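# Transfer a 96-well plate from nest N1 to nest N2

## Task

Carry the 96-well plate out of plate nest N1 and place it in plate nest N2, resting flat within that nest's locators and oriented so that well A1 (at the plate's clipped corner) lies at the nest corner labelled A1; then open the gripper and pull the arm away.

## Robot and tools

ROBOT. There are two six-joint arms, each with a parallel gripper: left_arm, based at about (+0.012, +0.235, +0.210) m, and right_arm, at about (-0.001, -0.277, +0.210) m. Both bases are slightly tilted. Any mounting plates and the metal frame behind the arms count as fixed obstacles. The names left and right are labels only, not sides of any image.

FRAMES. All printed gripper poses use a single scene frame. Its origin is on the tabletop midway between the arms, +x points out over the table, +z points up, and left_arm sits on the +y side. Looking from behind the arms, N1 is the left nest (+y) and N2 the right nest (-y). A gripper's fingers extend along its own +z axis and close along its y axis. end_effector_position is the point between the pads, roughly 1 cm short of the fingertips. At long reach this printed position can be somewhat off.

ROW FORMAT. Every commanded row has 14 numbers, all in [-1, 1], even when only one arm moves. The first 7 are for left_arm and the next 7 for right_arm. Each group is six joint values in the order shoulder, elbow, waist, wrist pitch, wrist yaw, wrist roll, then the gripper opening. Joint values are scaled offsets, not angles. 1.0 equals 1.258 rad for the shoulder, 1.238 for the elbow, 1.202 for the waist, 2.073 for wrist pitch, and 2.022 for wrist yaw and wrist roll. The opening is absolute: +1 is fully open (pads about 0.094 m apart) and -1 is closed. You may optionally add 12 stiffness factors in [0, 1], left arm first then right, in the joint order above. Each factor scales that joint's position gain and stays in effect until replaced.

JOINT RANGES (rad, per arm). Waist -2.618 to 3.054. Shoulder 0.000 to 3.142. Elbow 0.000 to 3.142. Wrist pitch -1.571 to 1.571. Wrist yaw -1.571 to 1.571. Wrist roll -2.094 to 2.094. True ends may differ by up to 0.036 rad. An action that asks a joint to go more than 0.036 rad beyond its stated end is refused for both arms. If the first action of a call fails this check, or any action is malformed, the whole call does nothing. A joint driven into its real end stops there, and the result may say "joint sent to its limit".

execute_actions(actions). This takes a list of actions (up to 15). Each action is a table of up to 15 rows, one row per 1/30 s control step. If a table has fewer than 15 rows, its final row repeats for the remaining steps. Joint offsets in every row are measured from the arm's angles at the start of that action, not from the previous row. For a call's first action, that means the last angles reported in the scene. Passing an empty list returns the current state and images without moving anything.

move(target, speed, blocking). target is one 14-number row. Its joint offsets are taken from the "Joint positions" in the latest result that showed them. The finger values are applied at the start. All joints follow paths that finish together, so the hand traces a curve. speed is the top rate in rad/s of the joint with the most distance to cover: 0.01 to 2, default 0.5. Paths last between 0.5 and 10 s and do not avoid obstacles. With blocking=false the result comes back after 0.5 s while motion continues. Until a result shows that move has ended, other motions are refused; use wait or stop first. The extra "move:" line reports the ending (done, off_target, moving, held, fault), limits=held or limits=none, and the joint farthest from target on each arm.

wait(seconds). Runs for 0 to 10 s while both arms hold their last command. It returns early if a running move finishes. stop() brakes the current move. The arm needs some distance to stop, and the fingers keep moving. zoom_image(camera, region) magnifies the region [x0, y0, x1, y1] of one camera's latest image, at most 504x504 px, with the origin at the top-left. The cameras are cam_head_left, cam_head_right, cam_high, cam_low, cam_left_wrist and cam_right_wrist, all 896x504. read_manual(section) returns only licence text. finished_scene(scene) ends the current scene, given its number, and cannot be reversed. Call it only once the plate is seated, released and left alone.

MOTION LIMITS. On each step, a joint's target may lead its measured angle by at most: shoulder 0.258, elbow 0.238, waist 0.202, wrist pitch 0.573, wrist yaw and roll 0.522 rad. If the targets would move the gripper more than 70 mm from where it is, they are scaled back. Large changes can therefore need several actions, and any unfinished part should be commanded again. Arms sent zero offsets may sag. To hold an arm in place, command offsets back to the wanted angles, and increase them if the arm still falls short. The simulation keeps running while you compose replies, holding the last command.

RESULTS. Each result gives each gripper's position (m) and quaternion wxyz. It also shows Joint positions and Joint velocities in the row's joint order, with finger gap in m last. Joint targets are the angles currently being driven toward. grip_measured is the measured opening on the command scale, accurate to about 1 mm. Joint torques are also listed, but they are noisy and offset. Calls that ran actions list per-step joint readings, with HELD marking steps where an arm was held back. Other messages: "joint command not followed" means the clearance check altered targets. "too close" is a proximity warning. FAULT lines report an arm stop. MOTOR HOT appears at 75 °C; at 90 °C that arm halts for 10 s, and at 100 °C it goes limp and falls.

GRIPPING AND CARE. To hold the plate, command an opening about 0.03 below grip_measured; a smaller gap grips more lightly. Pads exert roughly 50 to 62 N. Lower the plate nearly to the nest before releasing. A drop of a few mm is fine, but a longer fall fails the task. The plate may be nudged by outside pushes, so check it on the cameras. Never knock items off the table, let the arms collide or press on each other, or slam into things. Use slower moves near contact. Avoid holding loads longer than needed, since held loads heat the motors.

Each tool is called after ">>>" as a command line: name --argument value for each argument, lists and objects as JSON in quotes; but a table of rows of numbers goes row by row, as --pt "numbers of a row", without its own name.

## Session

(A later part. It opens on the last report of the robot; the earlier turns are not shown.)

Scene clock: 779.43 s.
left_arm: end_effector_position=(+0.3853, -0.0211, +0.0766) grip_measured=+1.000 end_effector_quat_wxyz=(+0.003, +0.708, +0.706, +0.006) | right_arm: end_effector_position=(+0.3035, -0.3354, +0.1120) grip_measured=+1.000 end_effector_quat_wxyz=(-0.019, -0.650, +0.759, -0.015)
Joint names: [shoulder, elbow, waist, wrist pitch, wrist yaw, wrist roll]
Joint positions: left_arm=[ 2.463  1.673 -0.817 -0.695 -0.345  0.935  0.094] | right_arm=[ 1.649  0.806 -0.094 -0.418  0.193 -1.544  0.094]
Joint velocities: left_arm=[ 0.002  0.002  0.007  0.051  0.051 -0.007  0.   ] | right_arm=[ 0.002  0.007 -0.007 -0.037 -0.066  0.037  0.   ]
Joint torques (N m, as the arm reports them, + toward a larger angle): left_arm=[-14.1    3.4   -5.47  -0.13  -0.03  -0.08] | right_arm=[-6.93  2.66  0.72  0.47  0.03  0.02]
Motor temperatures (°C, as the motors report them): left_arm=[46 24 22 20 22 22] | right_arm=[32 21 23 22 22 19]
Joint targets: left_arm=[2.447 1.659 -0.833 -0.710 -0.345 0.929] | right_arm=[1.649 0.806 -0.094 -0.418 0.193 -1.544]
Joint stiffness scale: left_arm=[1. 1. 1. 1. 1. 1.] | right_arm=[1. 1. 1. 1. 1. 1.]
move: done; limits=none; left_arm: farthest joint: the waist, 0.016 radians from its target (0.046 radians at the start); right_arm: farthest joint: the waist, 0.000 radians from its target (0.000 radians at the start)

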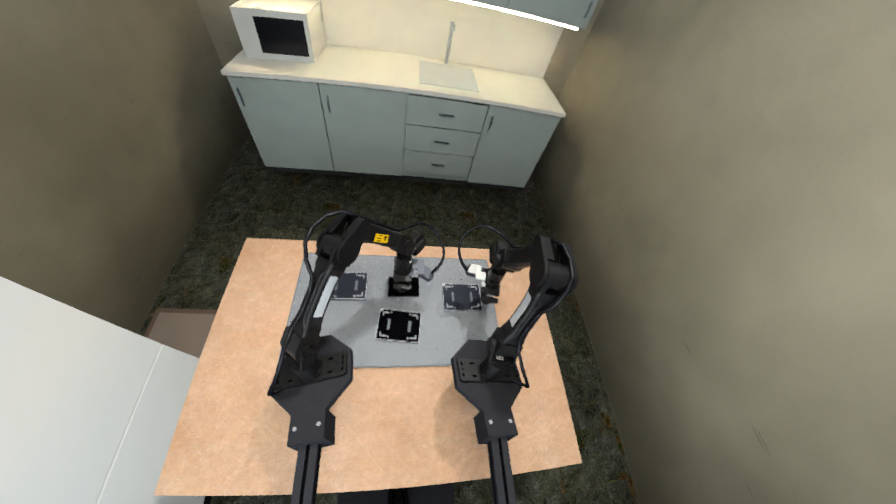

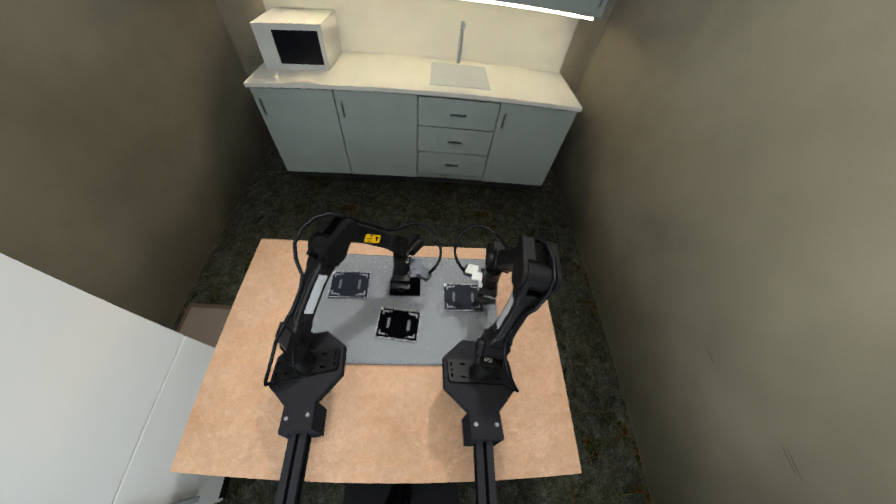

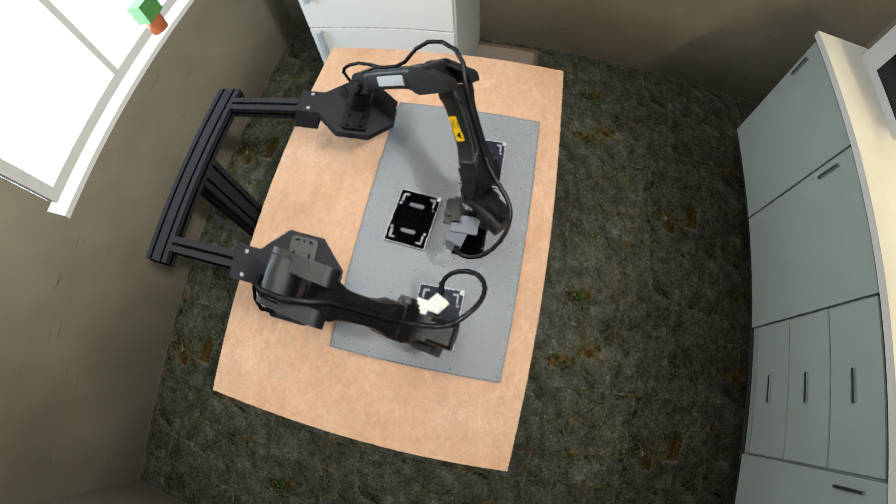

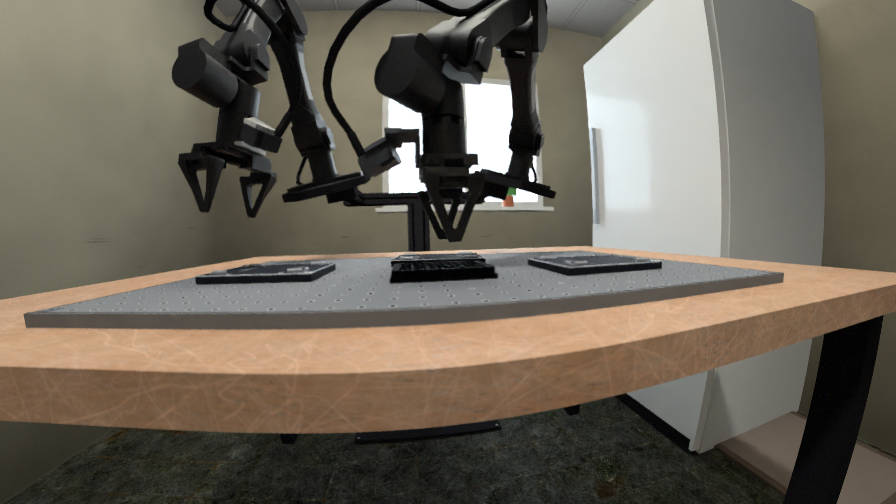

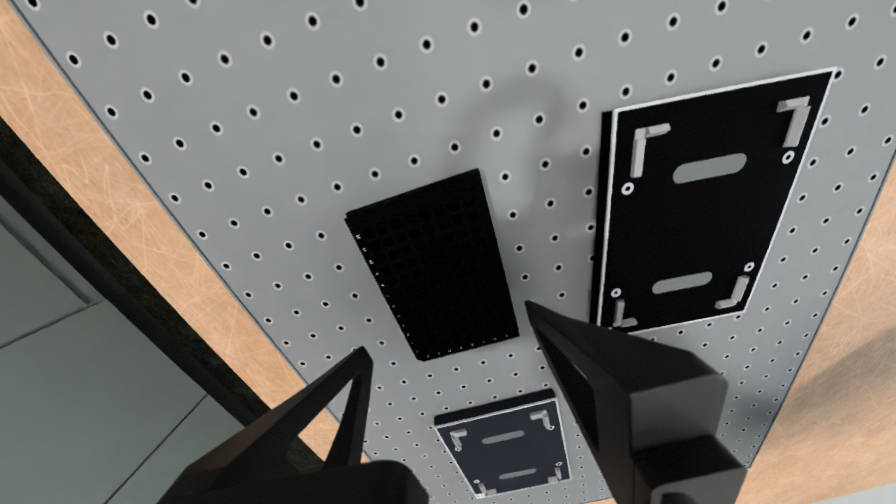

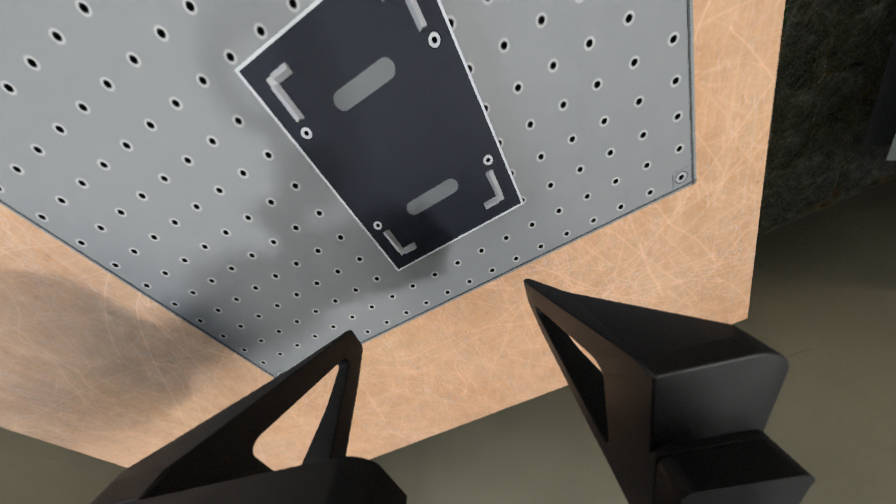

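>>> move --target '[-0.646,-0.665,0.846,0.118,0.072,0.279,1,0,0,0,0,0,0,1]' --speed 0.7

Scene clock: 790.83 s.
left_arm: end_effector_position=(+0.2977, +0.3803, +0.1122) grip_measured=+1.000 end_effector_quat_wxyz=(-0.049, +0.529, +0.847, +0.024) | right_arm: end_effector_position=(+0.3035, -0.3354, +0.1120) grip_measured=+1.000 end_effector_quat_wxyz=(-0.019, -0.650, +0.759, -0.015)
Joint names: [shoulder, elbow, waist, wrist pitch, wrist yaw, wrist roll]
Joint positions: left_arm=[ 1.672  0.865  0.198 -0.457 -0.219  1.492  0.094] | right_arm=[ 1.649  0.806 -0.094 -0.418  0.193 -1.544  0.094]
Joint velocities: left_arm=[ 0.012  0.002  0.017 -0.022  0.022 -0.007  0.   ] | right_arm=[-0.007 -0.012  0.012  0.007  0.007 -0.007  0.   ]
Joint torques (N m, as the arm reports them, + toward a larger angle): left_arm=[-9.99  2.52 -0.55  0.04  0.13  0.02] | right_arm=[-6.9   2.66  0.76  0.47  0.02  0.02]
Motor temperatures (°C, as the motors report them): left_arm=[47 24 22 20 22 22] | right_arm=[32 21 23 22 22 19]
Joint targets: left_arm=[1.650 0.849 0.200 -0.450 -0.199 1.498] | right_arm=[1.649 0.806 -0.094 -0.418 0.193 -1.544]
Joint stiffness scale: left_arm=[1. 1. 1. 1. 1. 1.] | right_arm=[1. 1. 1. 1. 1. 1.]
move: off_target (left_arm); limits=none; left_arm: farthest joint: the shoulder, 0.021 radians from its target (0.813 radians at the start); right_arm: farthest joint: the waist, 0.000 radians from its target (0.000 radians at the start)

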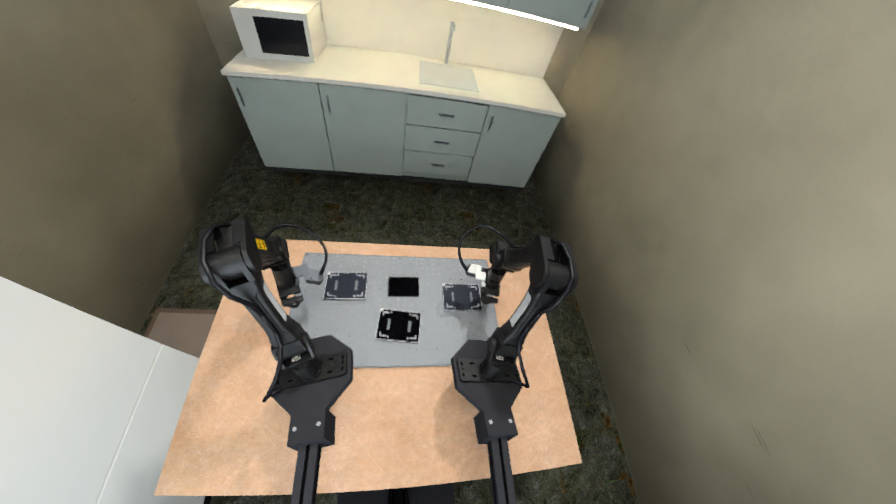

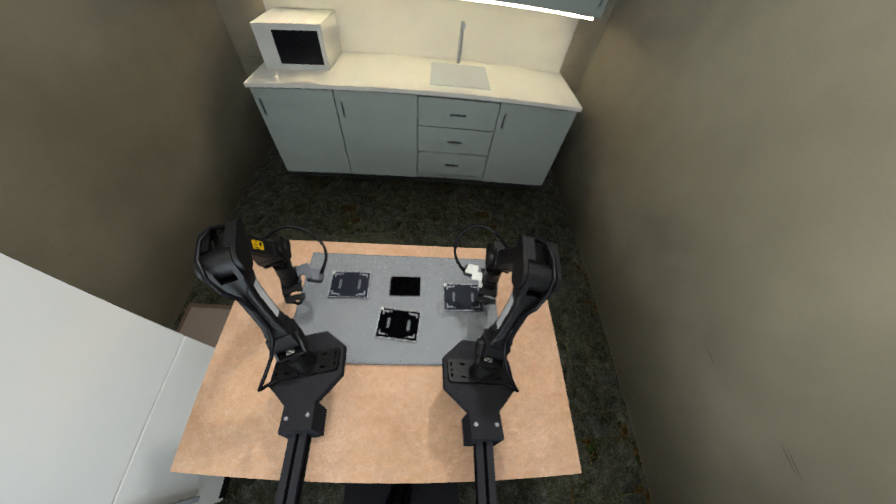

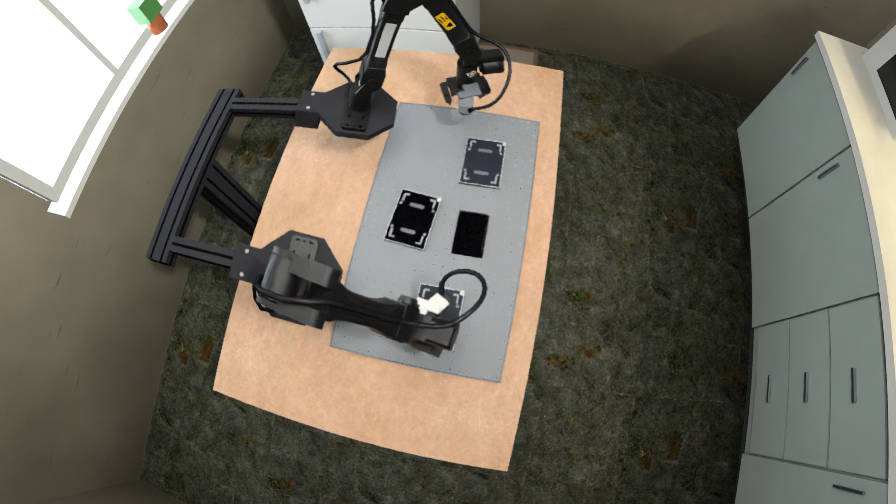

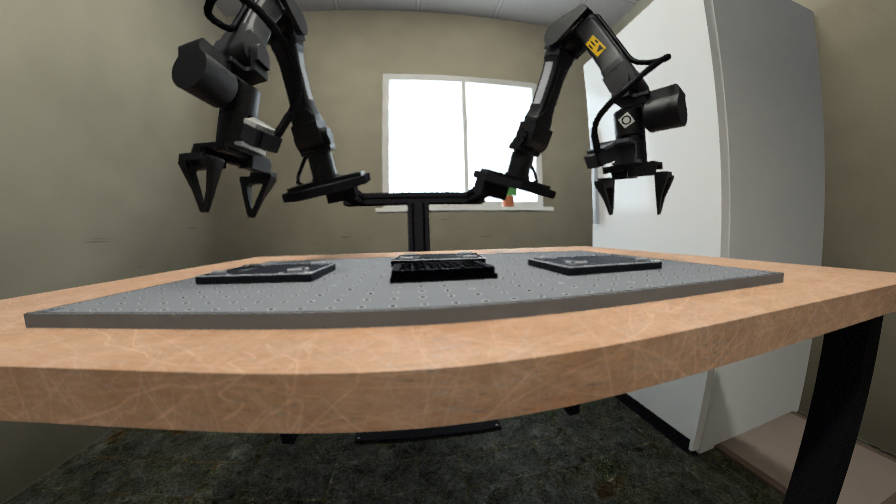

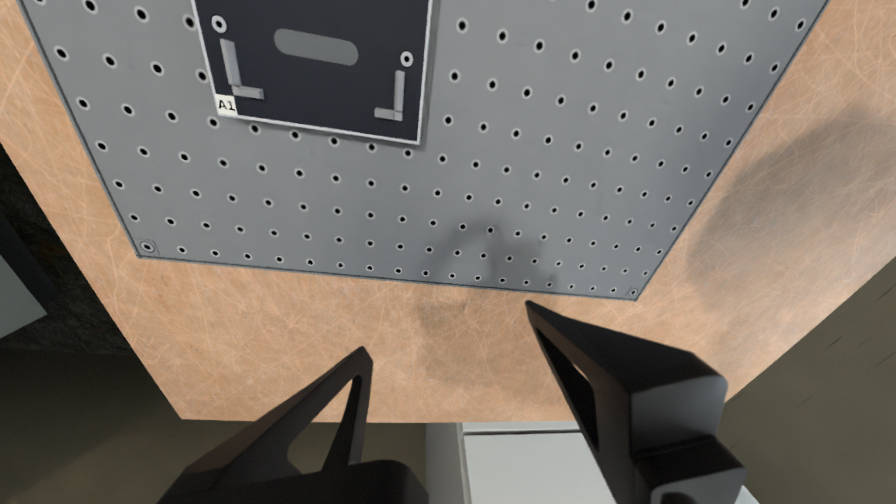

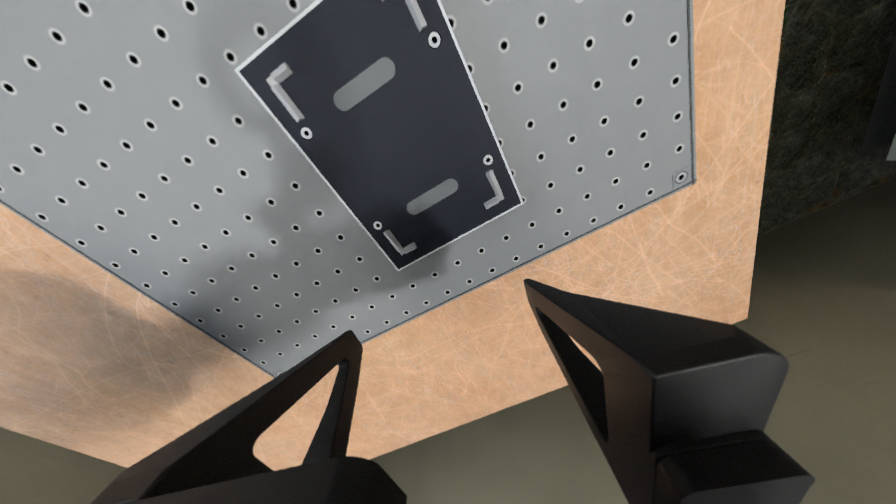

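>>> move --target '[0,0,0,0,0,0,1,0.607,0.744,0.6286,-0.1565,0.0694,0.297,1]' --speed 0.6

Scene clock: 799.90 s.
left_arm: end_effector_position=(+0.2979, +0.3802, +0.1121) grip_measured=+1.000 end_effector_quat_wxyz=(-0.049, +0.529, +0.847, +0.024) | right_arm: end_effector_position=(+0.3775, -0.0227, +0.0760) grip_measured=+1.000 end_effector_quat_wxyz=(+0.010, +0.712, -0.702, +0.004)
Joint names: [shoulder, elbow, waist, wrist pitch, wrist yaw, wrist roll]
Joint positions: left_arm=[ 1.672  0.865  0.198 -0.457 -0.219  1.492  0.094] | right_arm=[ 2.418  1.692  0.658 -0.733  0.329 -0.953  0.094]
Joint velocities: left_arm=[-0.002 -0.002 -0.012 -0.007  0.037 -0.022  0.   ] | right_arm=[ 0.007 -0.002 -0.017 -0.007 -0.022  0.007  0.   ]
Joint torques (N m, as the arm reports them, + toward a larger angle): left_arm=[-8.27  3.76 -0.7  -0.02 -0.1  -0.04] | right_arm=[-11.6    5.73   3.48   0.29   0.04   0.14]
Motor temperatures (°C, as the motors report them): left_arm=[45 24 22 20 22 22] | right_arm=[32 21 23 22 22 19]
Joint targets: left_arm=[1.672 0.865 0.198 -0.457 -0.219 1.491] | right_arm=[2.413 1.727 0.662 -0.742 0.333 -0.943]
Joint stiffness scale: left_arm=[1. 1. 1. 1. 1. 1.] | right_arm=[1. 1. 1. 1. 1. 1.]
move: off_target (right_arm); limits=none; left_arm: farthest joint: the waist, 0.000 radians from its target (0.000 radians at the start); right_arm: farthest joint: the elbow, 0.035 radians from its target (0.921 radians at the start)

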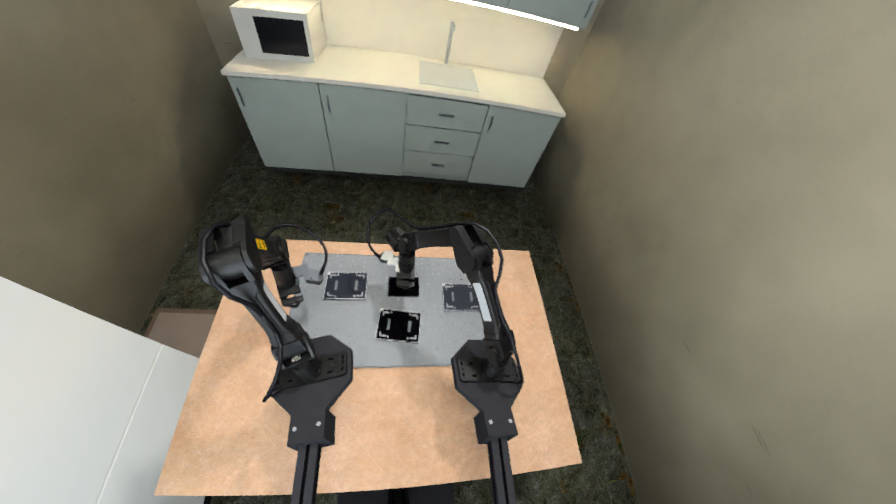

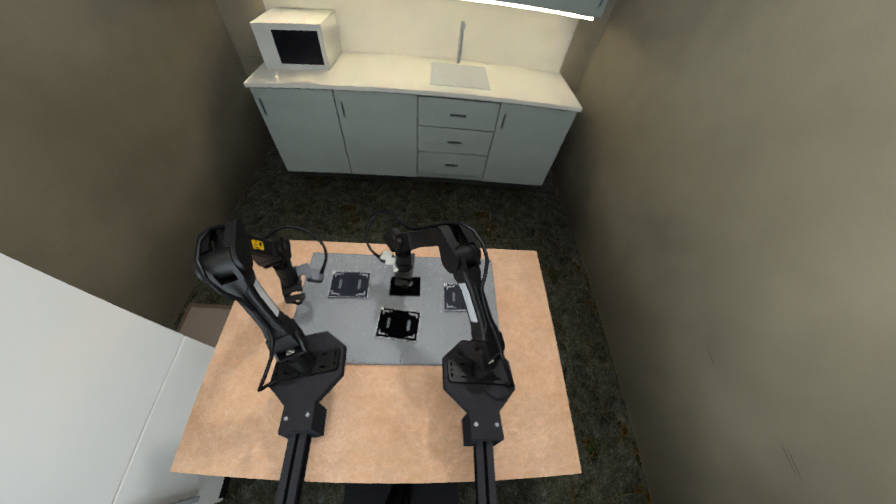

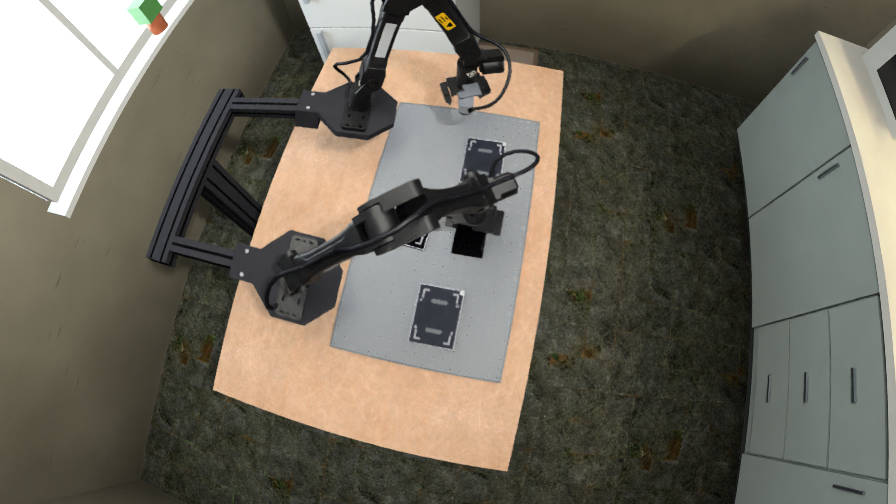

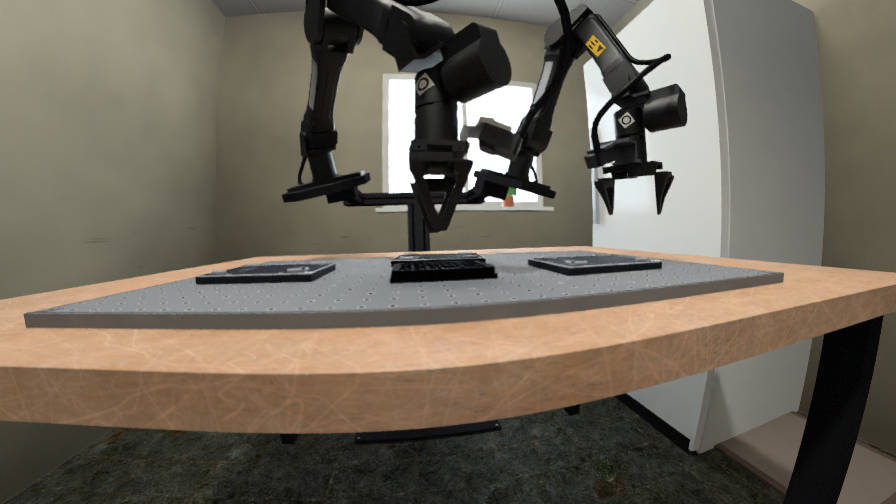

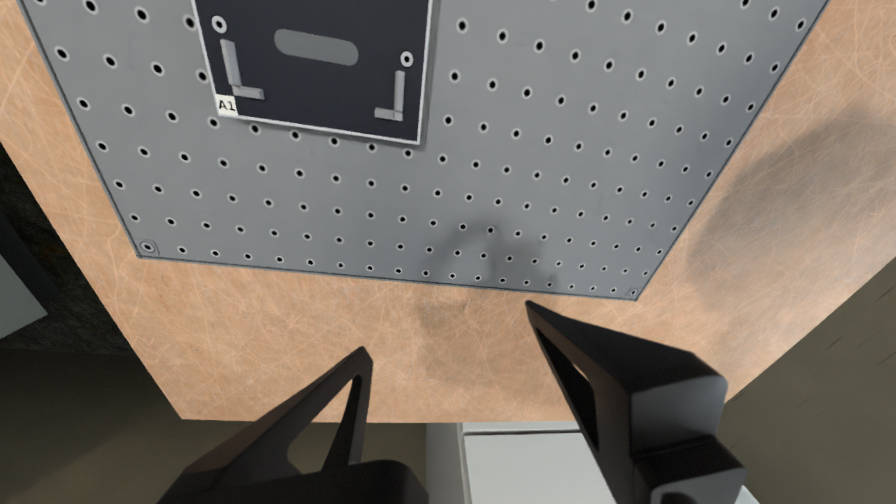

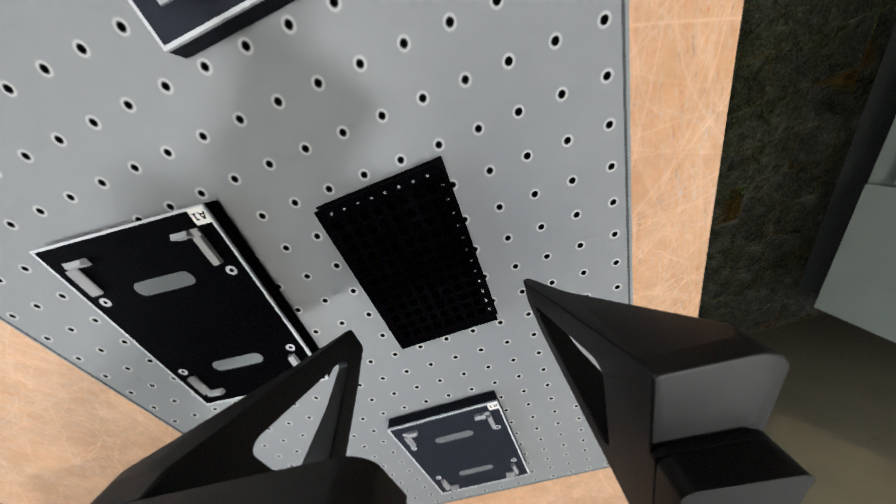

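>>> zoom_image --camera "cam_right_wrist" --region '[290, 130, 550, 370]'

Region (290, 130, 550, 370) of cam_right_wrist's 896x504 image, scaled by 1.938, with more detail than that image has; it fills the top 465 rows of this view, and the rest is white.

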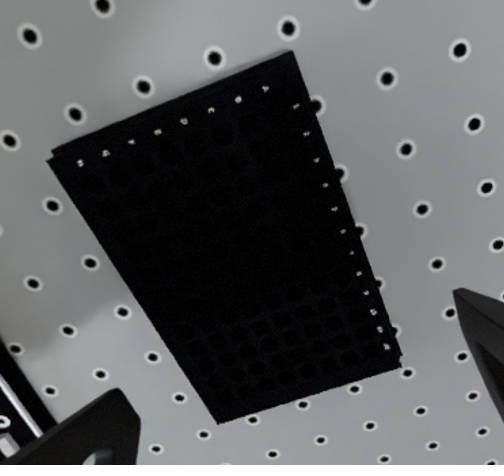

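>>> zoom_image --camera "cam_right_wrist" --region '[305, 145, 465, 235]'

Region (305, 145, 465, 235) of cam_right_wrist's 896x504 image, scaled by 3.150, with more detail than that image has; it fills the top 284 rows of this view, and the rest is white.

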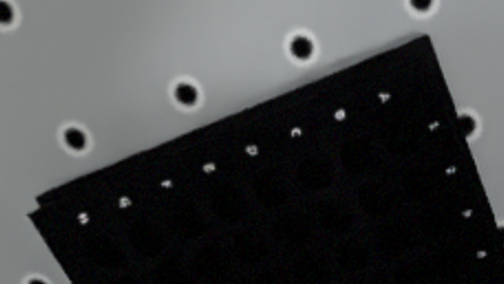

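>>> move --target '[0,0,0,0,0,0,1,0.0617,0.038,-0.0355,0.0478,-0.0143,-0.0143,1]' --speed 0.2

Scene clock: 824.10 s.
left_arm: end_effector_position=(+0.2979, +0.3802, +0.1121) grip_measured=+1.000 end_effector_quat_wxyz=(-0.049, +0.529, +0.847, +0.024) | right_arm: end_effector_position=(+0.3840, -0.0273, +0.0391) grip_measured=+1.000 end_effector_quat_wxyz=(+0.008, +0.702, -0.712, -0.001)
Joint names: [shoulder, elbow, waist, wrist pitch, wrist yaw, wrist roll]
Joint positions: left_arm=[ 1.672  0.865  0.198 -0.457 -0.219  1.492  0.094] | right_arm=[ 2.501  1.708  0.613 -0.648  0.313 -0.973  0.094]
Joint velocities: left_arm=[-0.022 -0.007  0.012 -0.051 -0.066 -0.051  0.   ] | right_arm=[-0.022 -0.002 -0.002 -0.037 -0.037 -0.051  0.   ]
Joint torques (N m, as the arm reports them, + toward a larger angle): left_arm=[-8.27  3.77 -0.69 -0.02 -0.09 -0.04] | right_arm=[-11.77   5.32   3.48   0.58  -0.13  -0.07]
Motor temperatures (°C, as the motors report them): left_arm=[41 24 21 20 22 22] | right_arm=[36 23 24 21 22 19]
Joint targets: left_arm=[1.672 0.865 0.198 -0.457 -0.219 1.492] | right_arm=[2.496 1.739 0.616 -0.634 0.300 -0.982]
Joint stiffness scale: left_arm=[1. 1. 1. 1. 1. 1.] | right_arm=[1. 1. 1. 1. 1. 1.]
move: off_target (right_arm); limits=none; left_arm: farthest joint: the waist, 0.000 radians from its target (0.000 radians at the start); right_arm: farthest joint: the elbow, 0.031 radians from its target (0.047 radians at the start)

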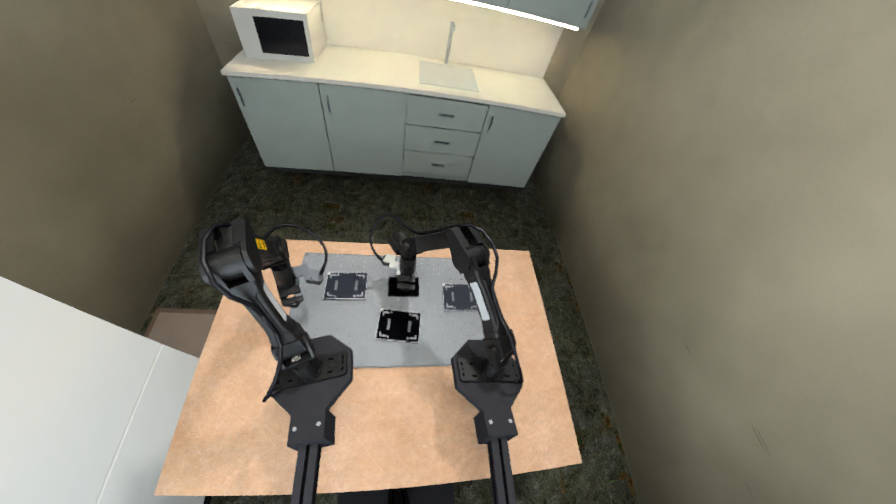

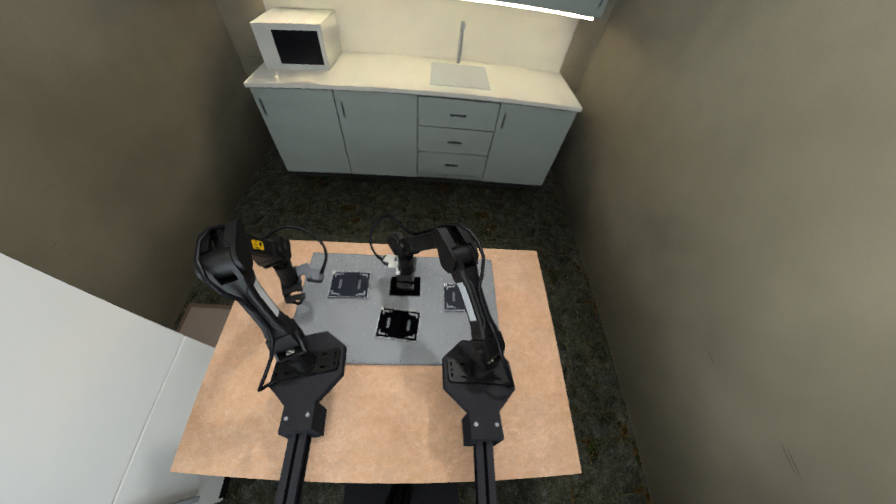

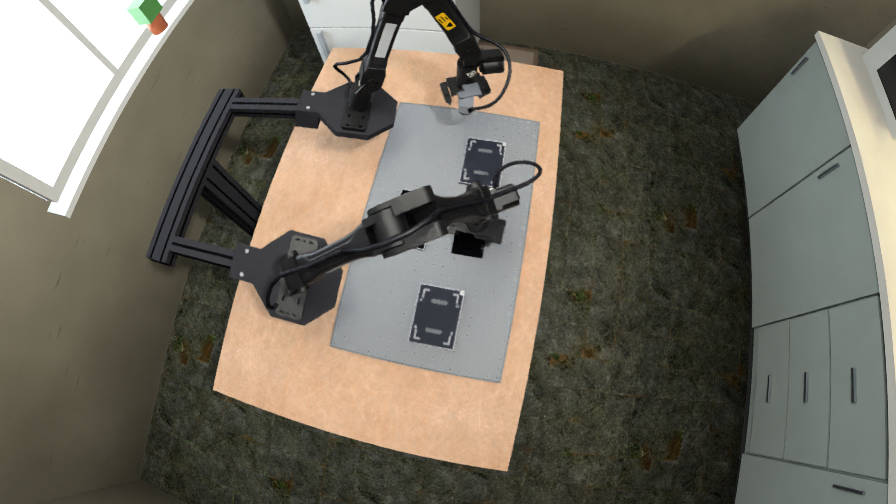

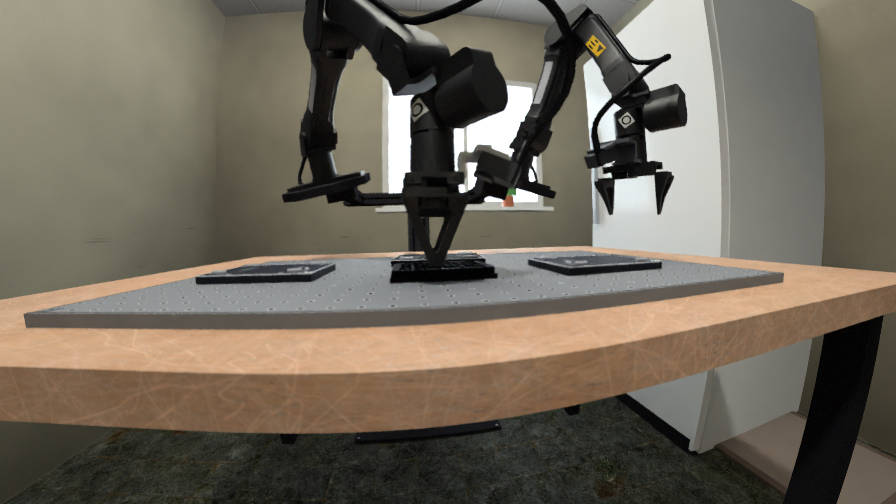

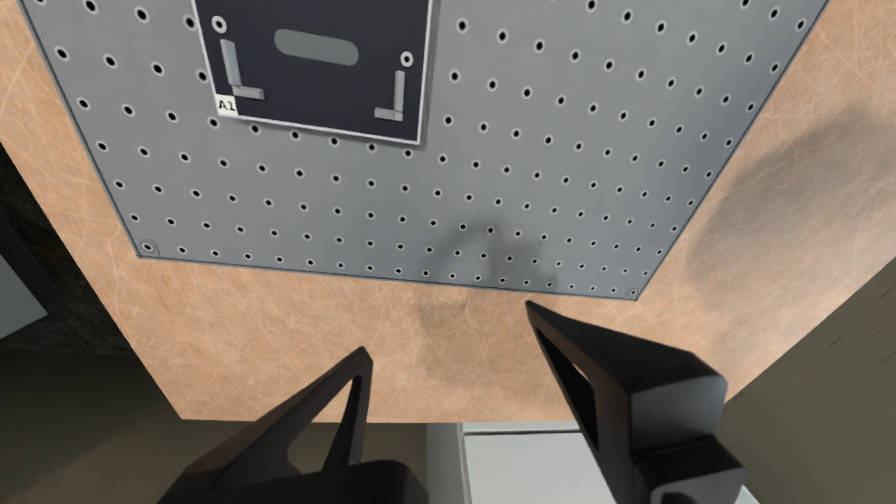

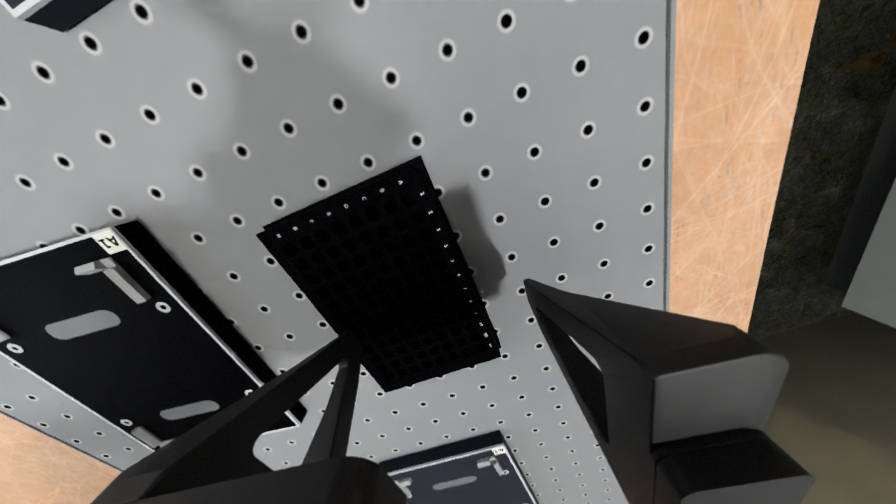

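>>> zoom_image --camera "cam_right_wrist" --region '[240, 140, 600, 410]'

>>> zoom_image --camera "cam_low" --region '[370, 220, 520, 295]'

Region (240, 140, 600, 410) of cam_right_wrist's 896x504 image, scaled by 1.400, with more detail than that image has; it fills the top 378 rows of this view, and the rest is white.

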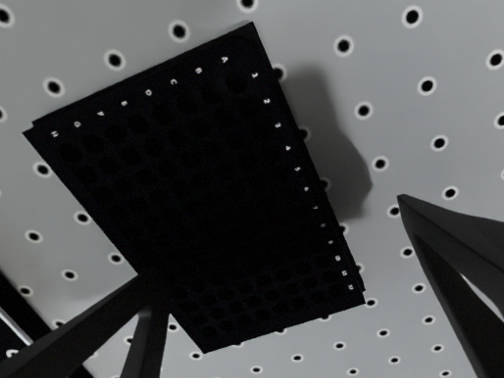

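Region (370, 220, 520, 295) of cam_low's 896x504 image, scaled by 3.360, with more detail than that image has.

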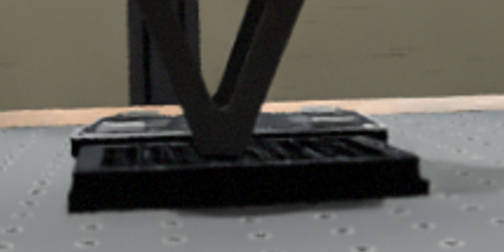

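>>> move --target '[0,0,0,0,0,0,1,-0.0424,-0.069,0.0373,0.0198,0.006,0.0228,1]' --speed 0.15

Scene clock: 945.17 s.
left_arm: end_effector_position=(+0.2979, +0.3802, +0.1121) grip_measured=+1.000 end_effector_quat_wxyz=(-0.049, +0.529, +0.847, +0.024) | right_arm: end_effector_position=(+0.3640, -0.0255, +0.0377) grip_measured=+1.000 end_effector_quat_wxyz=(+0.016, +0.701, -0.713, -0.000)
Joint names: [shoulder, elbow, waist, wrist pitch, wrist yaw, wrist roll]
Joint positions: left_arm=[ 1.672  0.865  0.198 -0.457 -0.219  1.492  0.094] | right_arm=[ 2.482  1.637  0.64  -0.62   0.32  -0.936  0.094]
Joint velocities: left_arm=[-0.012 -0.007  0.002 -0.066  0.007 -0.037  0.   ] | right_arm=[-0.002 -0.012  0.002 -0.051  0.022 -0.037  0.   ]
Joint torques (N m, as the arm reports them, + toward a larger angle): left_arm=[-8.28  3.77 -0.7  -0.02 -0.09 -0.04] | right_arm=[-13.8    1.95   4.54   0.54   0.02   0.1 ]
Motor temperatures (°C, as the motors report them): left_arm=[39 24 21 20 22 22] | right_arm=[41 24 24 22 22 19]
Joint targets: left_arm=[1.672 0.865 0.198 -0.457 -0.219 1.492] | right_arm=[2.448 1.622 0.658 -0.607 0.325 -0.927]
Joint stiffness scale: left_arm=[1. 1. 1. 1. 1. 1.] | right_arm=[1. 1. 1. 1. 1. 1.]
move: off_target (right_arm); limits=none; left_arm: farthest joint: the waist, 0.000 radians from its target (0.000 radians at the start); right_arm: farthest joint: the shoulder, 0.035 radians from its target (0.053 radians at the start)

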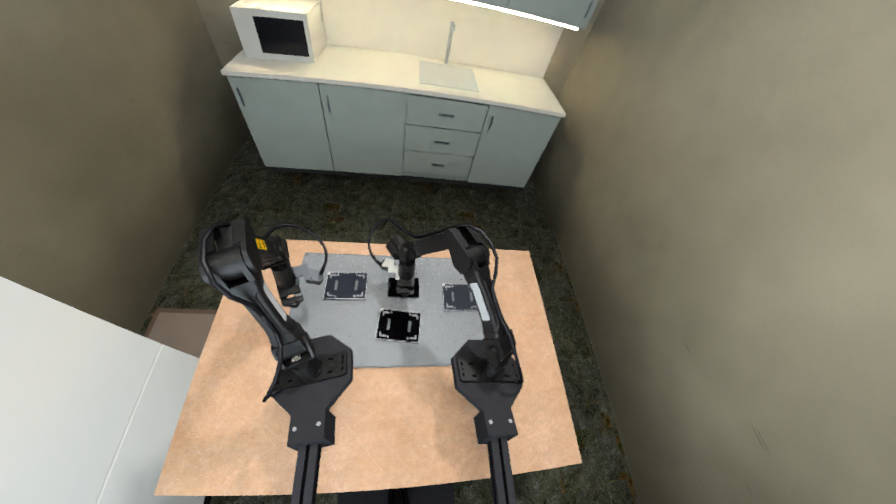

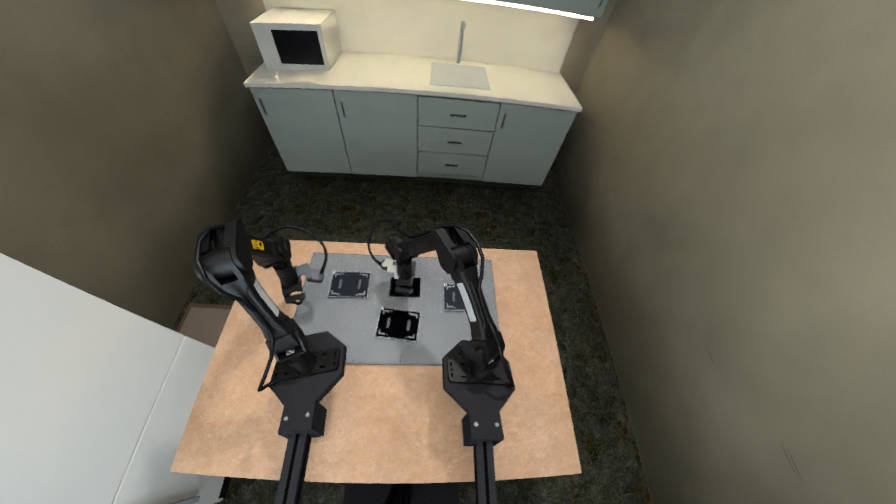

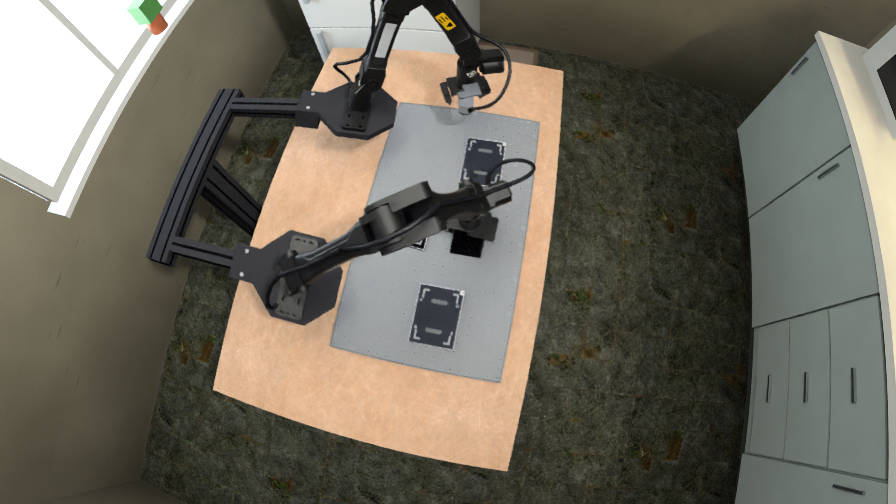

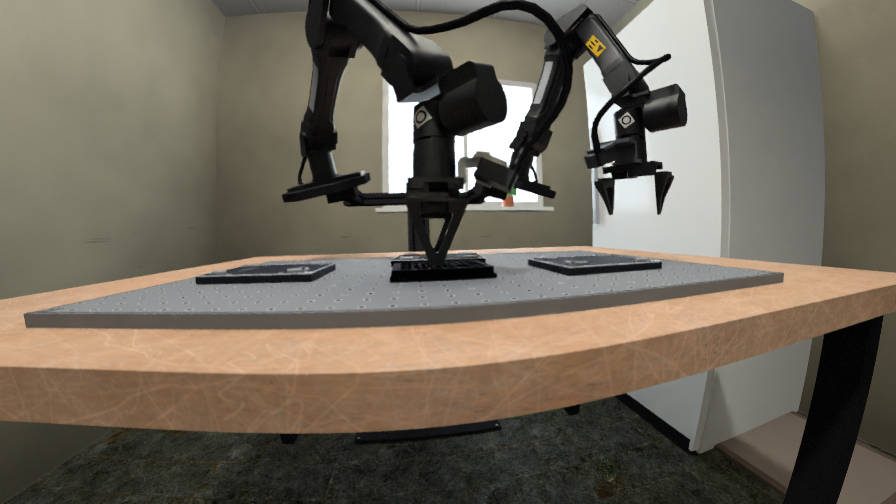

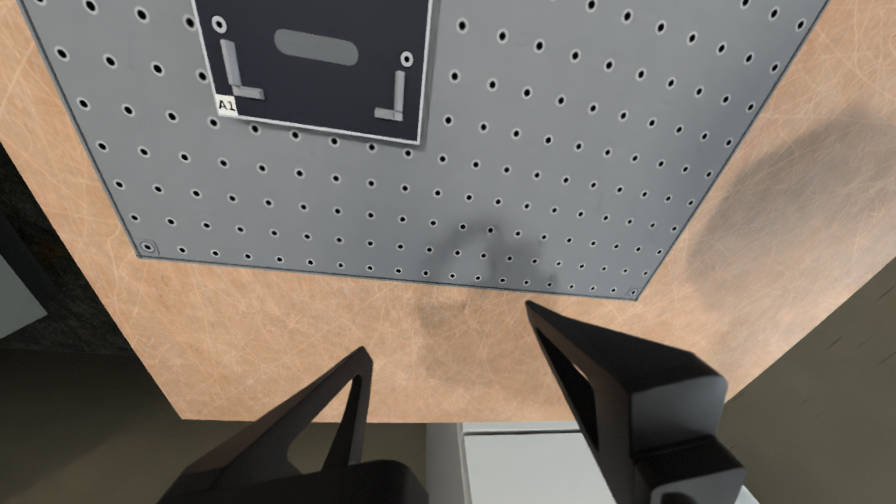

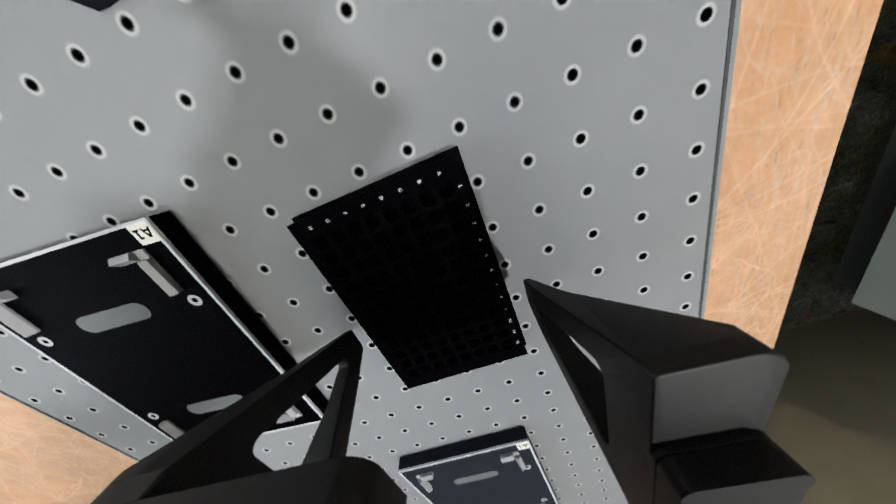

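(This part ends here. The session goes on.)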